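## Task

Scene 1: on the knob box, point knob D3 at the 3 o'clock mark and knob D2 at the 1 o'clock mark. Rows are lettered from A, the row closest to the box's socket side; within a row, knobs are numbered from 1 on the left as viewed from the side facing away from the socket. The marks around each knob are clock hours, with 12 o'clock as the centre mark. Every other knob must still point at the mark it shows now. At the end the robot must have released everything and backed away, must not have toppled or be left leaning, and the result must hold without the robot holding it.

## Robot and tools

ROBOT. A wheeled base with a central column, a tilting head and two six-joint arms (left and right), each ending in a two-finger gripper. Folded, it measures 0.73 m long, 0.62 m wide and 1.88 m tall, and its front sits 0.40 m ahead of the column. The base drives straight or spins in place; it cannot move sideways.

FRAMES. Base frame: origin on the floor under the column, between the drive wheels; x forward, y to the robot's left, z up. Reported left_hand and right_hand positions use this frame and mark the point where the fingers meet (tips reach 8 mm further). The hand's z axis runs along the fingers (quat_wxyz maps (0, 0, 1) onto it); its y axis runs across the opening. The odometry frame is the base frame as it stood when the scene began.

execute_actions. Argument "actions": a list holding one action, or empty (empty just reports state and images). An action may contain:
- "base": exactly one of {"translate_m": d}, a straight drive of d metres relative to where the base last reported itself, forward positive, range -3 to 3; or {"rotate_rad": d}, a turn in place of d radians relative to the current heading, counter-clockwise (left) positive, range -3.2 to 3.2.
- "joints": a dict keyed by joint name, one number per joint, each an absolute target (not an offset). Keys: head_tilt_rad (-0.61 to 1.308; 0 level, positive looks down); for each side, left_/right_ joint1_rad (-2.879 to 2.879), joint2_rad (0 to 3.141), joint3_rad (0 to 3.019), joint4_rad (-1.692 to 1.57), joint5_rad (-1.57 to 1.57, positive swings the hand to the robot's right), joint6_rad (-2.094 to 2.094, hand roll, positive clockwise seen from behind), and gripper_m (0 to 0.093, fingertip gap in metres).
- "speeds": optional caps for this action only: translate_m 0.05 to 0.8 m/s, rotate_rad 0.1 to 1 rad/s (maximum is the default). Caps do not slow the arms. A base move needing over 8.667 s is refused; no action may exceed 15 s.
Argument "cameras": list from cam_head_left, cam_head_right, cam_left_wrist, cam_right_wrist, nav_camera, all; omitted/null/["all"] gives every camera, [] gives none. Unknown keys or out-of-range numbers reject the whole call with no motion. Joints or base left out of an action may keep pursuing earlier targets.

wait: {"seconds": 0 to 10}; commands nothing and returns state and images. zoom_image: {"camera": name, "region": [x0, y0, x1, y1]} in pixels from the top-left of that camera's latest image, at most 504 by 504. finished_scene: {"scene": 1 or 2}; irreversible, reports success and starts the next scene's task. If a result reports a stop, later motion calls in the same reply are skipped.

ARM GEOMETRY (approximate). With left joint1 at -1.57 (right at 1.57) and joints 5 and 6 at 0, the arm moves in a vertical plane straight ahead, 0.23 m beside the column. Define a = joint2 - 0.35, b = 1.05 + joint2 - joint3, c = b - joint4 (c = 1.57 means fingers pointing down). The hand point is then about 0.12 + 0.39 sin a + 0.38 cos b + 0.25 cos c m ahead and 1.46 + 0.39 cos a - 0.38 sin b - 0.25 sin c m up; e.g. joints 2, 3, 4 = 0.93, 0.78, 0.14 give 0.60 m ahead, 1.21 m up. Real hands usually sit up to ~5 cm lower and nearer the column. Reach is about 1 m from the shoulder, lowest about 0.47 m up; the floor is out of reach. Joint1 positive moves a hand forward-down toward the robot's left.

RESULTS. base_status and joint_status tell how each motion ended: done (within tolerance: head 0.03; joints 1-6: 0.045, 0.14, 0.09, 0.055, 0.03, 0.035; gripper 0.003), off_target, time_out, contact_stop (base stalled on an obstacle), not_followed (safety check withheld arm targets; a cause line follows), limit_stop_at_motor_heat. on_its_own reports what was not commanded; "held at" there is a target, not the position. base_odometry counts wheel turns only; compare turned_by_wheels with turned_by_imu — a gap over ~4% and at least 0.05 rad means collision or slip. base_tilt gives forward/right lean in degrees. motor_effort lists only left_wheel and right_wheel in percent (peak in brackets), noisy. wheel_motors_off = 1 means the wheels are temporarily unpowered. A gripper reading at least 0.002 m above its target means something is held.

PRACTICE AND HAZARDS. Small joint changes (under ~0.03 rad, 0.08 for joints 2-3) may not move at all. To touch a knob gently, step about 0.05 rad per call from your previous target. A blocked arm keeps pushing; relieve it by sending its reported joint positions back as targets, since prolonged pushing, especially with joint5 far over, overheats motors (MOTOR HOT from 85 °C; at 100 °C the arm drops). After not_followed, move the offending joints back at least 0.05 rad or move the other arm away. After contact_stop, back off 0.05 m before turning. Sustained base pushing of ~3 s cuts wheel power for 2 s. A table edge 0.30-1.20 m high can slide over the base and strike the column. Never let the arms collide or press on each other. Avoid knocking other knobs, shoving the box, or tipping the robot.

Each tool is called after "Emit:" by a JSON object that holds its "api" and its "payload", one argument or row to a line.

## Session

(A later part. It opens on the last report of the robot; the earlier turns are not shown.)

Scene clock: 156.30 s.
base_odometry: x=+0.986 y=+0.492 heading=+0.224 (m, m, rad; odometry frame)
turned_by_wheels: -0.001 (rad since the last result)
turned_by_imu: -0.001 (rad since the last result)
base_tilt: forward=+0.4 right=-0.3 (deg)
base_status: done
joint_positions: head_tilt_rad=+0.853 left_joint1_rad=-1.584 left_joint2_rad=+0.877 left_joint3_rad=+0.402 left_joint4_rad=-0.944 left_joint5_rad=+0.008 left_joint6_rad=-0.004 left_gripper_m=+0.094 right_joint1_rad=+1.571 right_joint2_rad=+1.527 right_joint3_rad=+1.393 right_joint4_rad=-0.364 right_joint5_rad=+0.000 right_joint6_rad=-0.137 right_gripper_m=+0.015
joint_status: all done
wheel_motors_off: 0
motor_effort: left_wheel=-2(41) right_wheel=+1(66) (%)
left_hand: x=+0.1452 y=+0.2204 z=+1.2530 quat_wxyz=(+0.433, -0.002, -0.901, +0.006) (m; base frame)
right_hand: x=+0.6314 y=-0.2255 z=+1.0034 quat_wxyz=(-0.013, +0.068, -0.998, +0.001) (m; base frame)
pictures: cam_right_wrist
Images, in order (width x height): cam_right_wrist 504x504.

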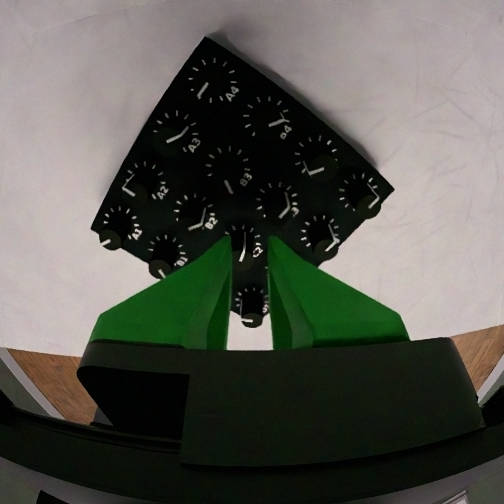

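Emit:
{"api": "execute_actions", "payload": {
  "actions": [
    {"base":{"rotate_rad":0.007},"joints":{"right_gripper_m":0.017}}
  ],
  "cameras": []
}}

Emit:
{"api": "execute_actions", "payload": {
  "actions": [
    {"joints":{"right_joint2_rad":1.585,"right_joint4_rad":-0.335}}
  ],
  "cameras": ["cam_right_wrist"]
}}

Scene clock: 161.17 s.
base_odometry: x=+0.986 y=+0.492 heading=+0.229 (m, m, rad; odometry frame)
turned_by_wheels: +0.006 (rad since the last result)
turned_by_imu: +0.006 (rad since the last result)
base_tilt: forward=+0.4 right=-0.3 (deg)
base_status: done
joint_positions: head_tilt_rad=+0.853 left_joint1_rad=-1.584 left_joint2_rad=+0.877 left_joint3_rad=+0.401 left_joint4_rad=-0.944 left_joint5_rad=+0.008 left_joint6_rad=-0.004 left_gripper_m=+0.094 right_joint1_rad=+1.572 right_joint2_rad=+1.527 right_joint3_rad=+1.393 right_joint4_rad=-0.364 right_joint5_rad=+0.000 right_joint6_rad=-0.137 right_gripper_m=+0.017
joint_status: all done
wheel_motors_off: 0
motor_effort: left_wheel=-1(29) right_wheel=+1(44) (%)
left_hand: x=+0.1450 y=+0.2204 z=+1.2531 quat_wxyz=(+0.433, -0.002, -0.901, +0.006) (m; base frame)
right_hand: x=+0.6312 y=-0.2247 z=+1.0033 quat_wxyz=(-0.013, +0.069, -0.998, +0.000) (m; base frame)
pictures: none
No camera images: the call's "cameras" was empty. Leave "cameras" out to get every camera's image.

Scene clock: 161.83 s.
base_odometry: x=+0.986 y=+0.492 heading=+0.229 (m, m, rad; odometry frame)
turned_by_wheels: +0.000 (rad since the last result)
turned_by_imu: +0.000 (rad since the last result)
base_tilt: forward=+0.5 right=-0.3 (deg)
base_status: not commanded
joint_positions: head_tilt_rad=+0.853 left_joint1_rad=-1.584 left_joint2_rad=+0.877 left_joint3_rad=+0.401 left_joint4_rad=-0.944 left_joint5_rad=+0.008 left_joint6_rad=-0.004 left_gripper_m=+0.094 right_joint1_rad=+1.572 right_joint2_rad=+1.562 right_joint3_rad=+1.393 right_joint4_rad=-0.340 right_joint5_rad=+0.000 right_joint6_rad=-0.137 right_gripper_m=+0.017
joint_status: all done
wheel_motors_off: 0
motor_effort: left_wheel=-2(2) right_wheel=+1(2) (%)
left_hand: x=+0.1450 y=+0.2204 z=+1.2531 quat_wxyz=(+0.433, -0.002, -0.901, +0.006) (m; base frame)
right_hand: x=+0.6211 y=-0.2247 z=+0.9859 quat_wxyz=(-0.007, +0.069, -0.998, +0.000) (m; base frame)
pictures: cam_right_wrist
Images, in order (width x height): cam_right_wrist 504x504.

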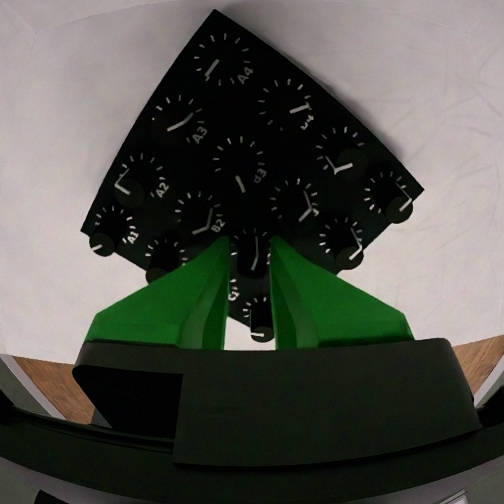

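Emit:
{"api": "execute_actions", "payload": {
  "actions": [
    {"joints":{"right_gripper_m":0.004}}
  ],
  "cameras": []
}}

Emit:
{"api": "execute_actions", "payload": {
  "actions": [
    {"joints":{"right_joint6_rad":1.35}}
  ],
  "cameras": []
}}

Emit:
{"api": "execute_actions", "payload": {
  "actions": [
    {"joints":{"right_gripper_m":0.015}}
  ],
  "cameras": []
}}

Emit:
{"api": "execute_actions", "payload": {
  "actions": [
    {"joints":{"right_joint2_rad":1.45,"right_joint4_rad":-0.42}}
  ],
  "cameras": []
}}

Emit:
{"api": "execute_actions", "payload": {
  "actions": [
    {"base":{"translate_m":-0.07},"joints":{"right_joint6_rad":-0.15}}
  ],
  "cameras": ["cam_right_wrist"]
}}

Emit:
{"api": "zoom_image", "payload": {
  "camera": "cam_right_wrist",
  "region": [100, 0, 400, 260]
}}

Scene clock: 167.47 s.
base_odometry: x=+0.986 y=+0.492 heading=+0.229 (m, m, rad; odometry frame)
turned_by_wheels: +0.000 (rad since the last result)
turned_by_imu: +0.000 (rad since the last result)
base_tilt: forward=+0.5 right=-0.3 (deg)
base_status: not commanded
joint_positions: head_tilt_rad=+0.853 left_joint1_rad=-1.584 left_joint2_rad=+0.877 left_joint3_rad=+0.401 left_joint4_rad=-0.944 left_joint5_rad=+0.008 left_joint6_rad=-0.004 left_gripper_m=+0.094 right_joint1_rad=+1.572 right_joint2_rad=+1.562 right_joint3_rad=+1.393 right_joint4_rad=-0.340 right_joint5_rad=+0.001 right_joint6_rad=-0.137 right_gripper_m=+0.009
joint_status: right_gripper_m off_target (ended at +0.009, target +0.004)
wheel_motors_off: 0
motor_effort: left_wheel=-2(2) right_wheel=+1(2) (%)
left_hand: x=+0.1450 y=+0.2204 z=+1.2531 quat_wxyz=(+0.433, -0.002, -0.901, +0.006) (m; base frame)
right_hand: x=+0.6211 y=-0.2249 z=+0.9859 quat_wxyz=(-0.007, +0.069, -0.998, +0.001) (m; base frame)
pictures: none
No camera images: the call's "cameras" was empty. Leave "cameras" out to get every camera's image.

Scene clock: 169.17 s.
base_odometry: x=+0.986 y=+0.492 heading=+0.229 (m, m, rad; odometry frame)
turned_by_wheels: +0.000 (rad since the last result)
turned_by_imu: +0.000 (rad since the last result)
base_tilt: forward=+0.4 right=-0.2 (deg)
base_status: not commanded
joint_positions: head_tilt_rad=+0.853 left_joint1_rad=-1.584 left_joint2_rad=+0.877 left_joint3_rad=+0.401 left_joint4_rad=-0.944 left_joint5_rad=+0.008 left_joint6_rad=-0.004 left_gripper_m=+0.094 right_joint1_rad=+1.572 right_joint2_rad=+1.562 right_joint3_rad=+1.393 right_joint4_rad=-0.340 right_joint5_rad=+0.002 right_joint6_rad=+1.333 right_gripper_m=+0.009
joint_status: all done
wheel_motors_off: 0
motor_effort: left_wheel=-2(2) right_wheel=+2(2) (%)
left_hand: x=+0.1450 y=+0.2204 z=+1.2531 quat_wxyz=(+0.433, -0.002, -0.901, +0.006) (m; base frame)
right_hand: x=+0.6211 y=-0.2251 z=+0.9859 quat_wxyz=(-0.006, -0.618, -0.786, -0.004) (m; base frame)
pictures: none
No camera images: the call's "cameras" was empty. Leave "cameras" out to get every camera's image.

Scene clock: 169.60 s.
base_odometry: x=+0.986 y=+0.492 heading=+0.229 (m, m, rad; odometry frame)
turned_by_wheels: +0.000 (rad since the last result)
turned_by_imu: +0.000 (rad since the last result)
base_tilt: forward=+0.5 right=-0.3 (deg)
base_status: not commanded
joint_positions: head_tilt_rad=+0.853 left_joint1_rad=-1.584 left_joint2_rad=+0.877 left_joint3_rad=+0.401 left_joint4_rad=-0.944 left_joint5_rad=+0.008 left_joint6_rad=-0.004 left_gripper_m=+0.094 right_joint1_rad=+1.572 right_joint2_rad=+1.562 right_joint3_rad=+1.393 right_joint4_rad=-0.340 right_joint5_rad=+0.002 right_joint6_rad=+1.336 right_gripper_m=+0.015
joint_status: all done
wheel_motors_off: 0
motor_effort: left_wheel=-2(2) right_wheel=+2(2) (%)
left_hand: x=+0.1450 y=+0.2204 z=+1.2531 quat_wxyz=(+0.433, -0.002, -0.901, +0.006) (m; base frame)
right_hand: x=+0.6211 y=-0.2251 z=+0.9859 quat_wxyz=(-0.006, -0.619, -0.785, -0.004) (m; base frame)
pictures: none
No camera images: the call's "cameras" was empty. Leave "cameras" out to get every camera's image.

Scene clock: 170.77 s.
base_odometry: x=+0.986 y=+0.492 heading=+0.229 (m, m, rad; odometry frame)
turned_by_wheels: +0.000 (rad since the last result)
turned_by_imu: +0.000 (rad since the last result)
base_tilt: forward=+0.4 right=-0.3 (deg)
base_status: not commanded
joint_positions: head_tilt_rad=+0.853 left_joint1_rad=-1.584 left_joint2_rad=+0.877 left_joint3_rad=+0.401 left_joint4_rad=-0.944 left_joint5_rad=+0.008 left_joint6_rad=-0.004 left_gripper_m=+0.094 right_joint1_rad=+1.572 right_joint2_rad=+1.451 right_joint3_rad=+1.393 right_joint4_rad=-0.418 right_joint5_rad=+0.002 right_joint6_rad=+1.337 right_gripper_m=+0.015
joint_status: all done
wheel_motors_off: 0
motor_effort: left_wheel=-3(3) right_wheel=+2(2) (%)
left_hand: x=+0.1450 y=+0.2204 z=+1.2531 quat_wxyz=(+0.433, -0.002, -0.901, +0.006) (m; base frame)
right_hand: x=+0.6510 y=-0.2252 z=+1.0421 quat_wxyz=(-0.019, -0.619, -0.785, -0.014) (m; base frame)
pictures: none
No camera images: the call's "cameras" was empty. Leave "cameras" out to get every camera's image.

Scene clock: 172.47 s.
base_odometry: x=+0.918 y=+0.476 heading=+0.228 (m, m, rad; odometry frame)
turned_by_wheels: -0.001 (rad since the last result)
turned_by_imu: -0.001 (rad since the last result)
base_tilt: forward=+0.4 right=-0.3 (deg)
base_status: done
joint_positions: head_tilt_rad=+0.853 left_joint1_rad=-1.584 left_joint2_rad=+0.877 left_joint3_rad=+0.399 left_joint4_rad=-0.944 left_joint5_rad=+0.008 left_joint6_rad=-0.004 left_gripper_m=+0.094 right_joint1_rad=+1.572 right_joint2_rad=+1.451 right_joint3_rad=+1.393 right_joint4_rad=-0.418 right_joint5_rad=+0.002 right_joint6_rad=-0.137 right_gripper_m=+0.015
joint_status: all done
wheel_motors_off: 0
motor_effort: left_wheel=-2(42) right_wheel=+1(57) (%)
left_hand: x=+0.1439 y=+0.2204 z=+1.2535 quat_wxyz=(+0.434, -0.002, -0.901, +0.006) (m; base frame)
right_hand: x=+0.6508 y=-0.2252 z=+1.0420 quat_wxyz=(-0.024, +0.069, -0.997, +0.002) (m; base frame)
pictures: cam_right_wrist
Images, in order (width x height): cam_right_wrist 504x504.

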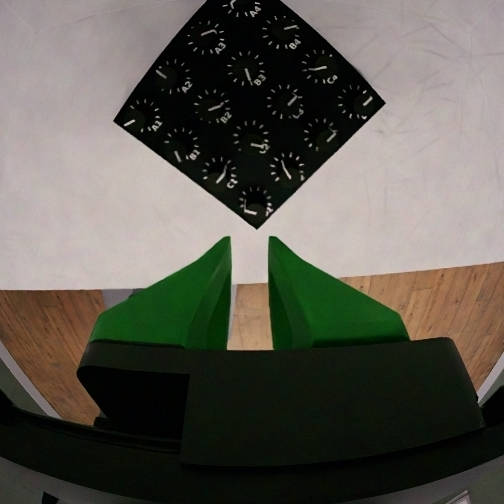

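Region (100, 0, 400, 260) of cam_right_wrist's 504x504 image, scaled by 1.680, with more detail than that image has; it fills the top 437 rows of this view, and the rest is white.

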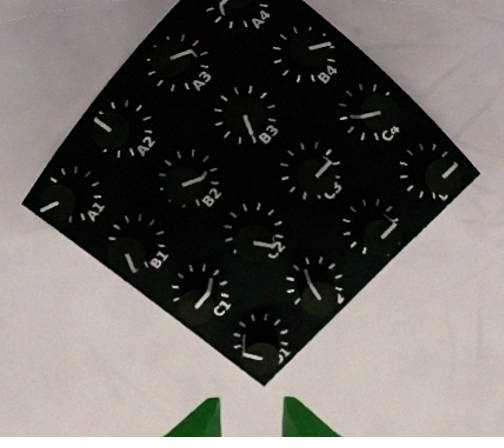

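Acceptable.

Emit:
{"api": "finished_scene", "payload": {
  "scene": 1
}}

The scene is finished: the task was done.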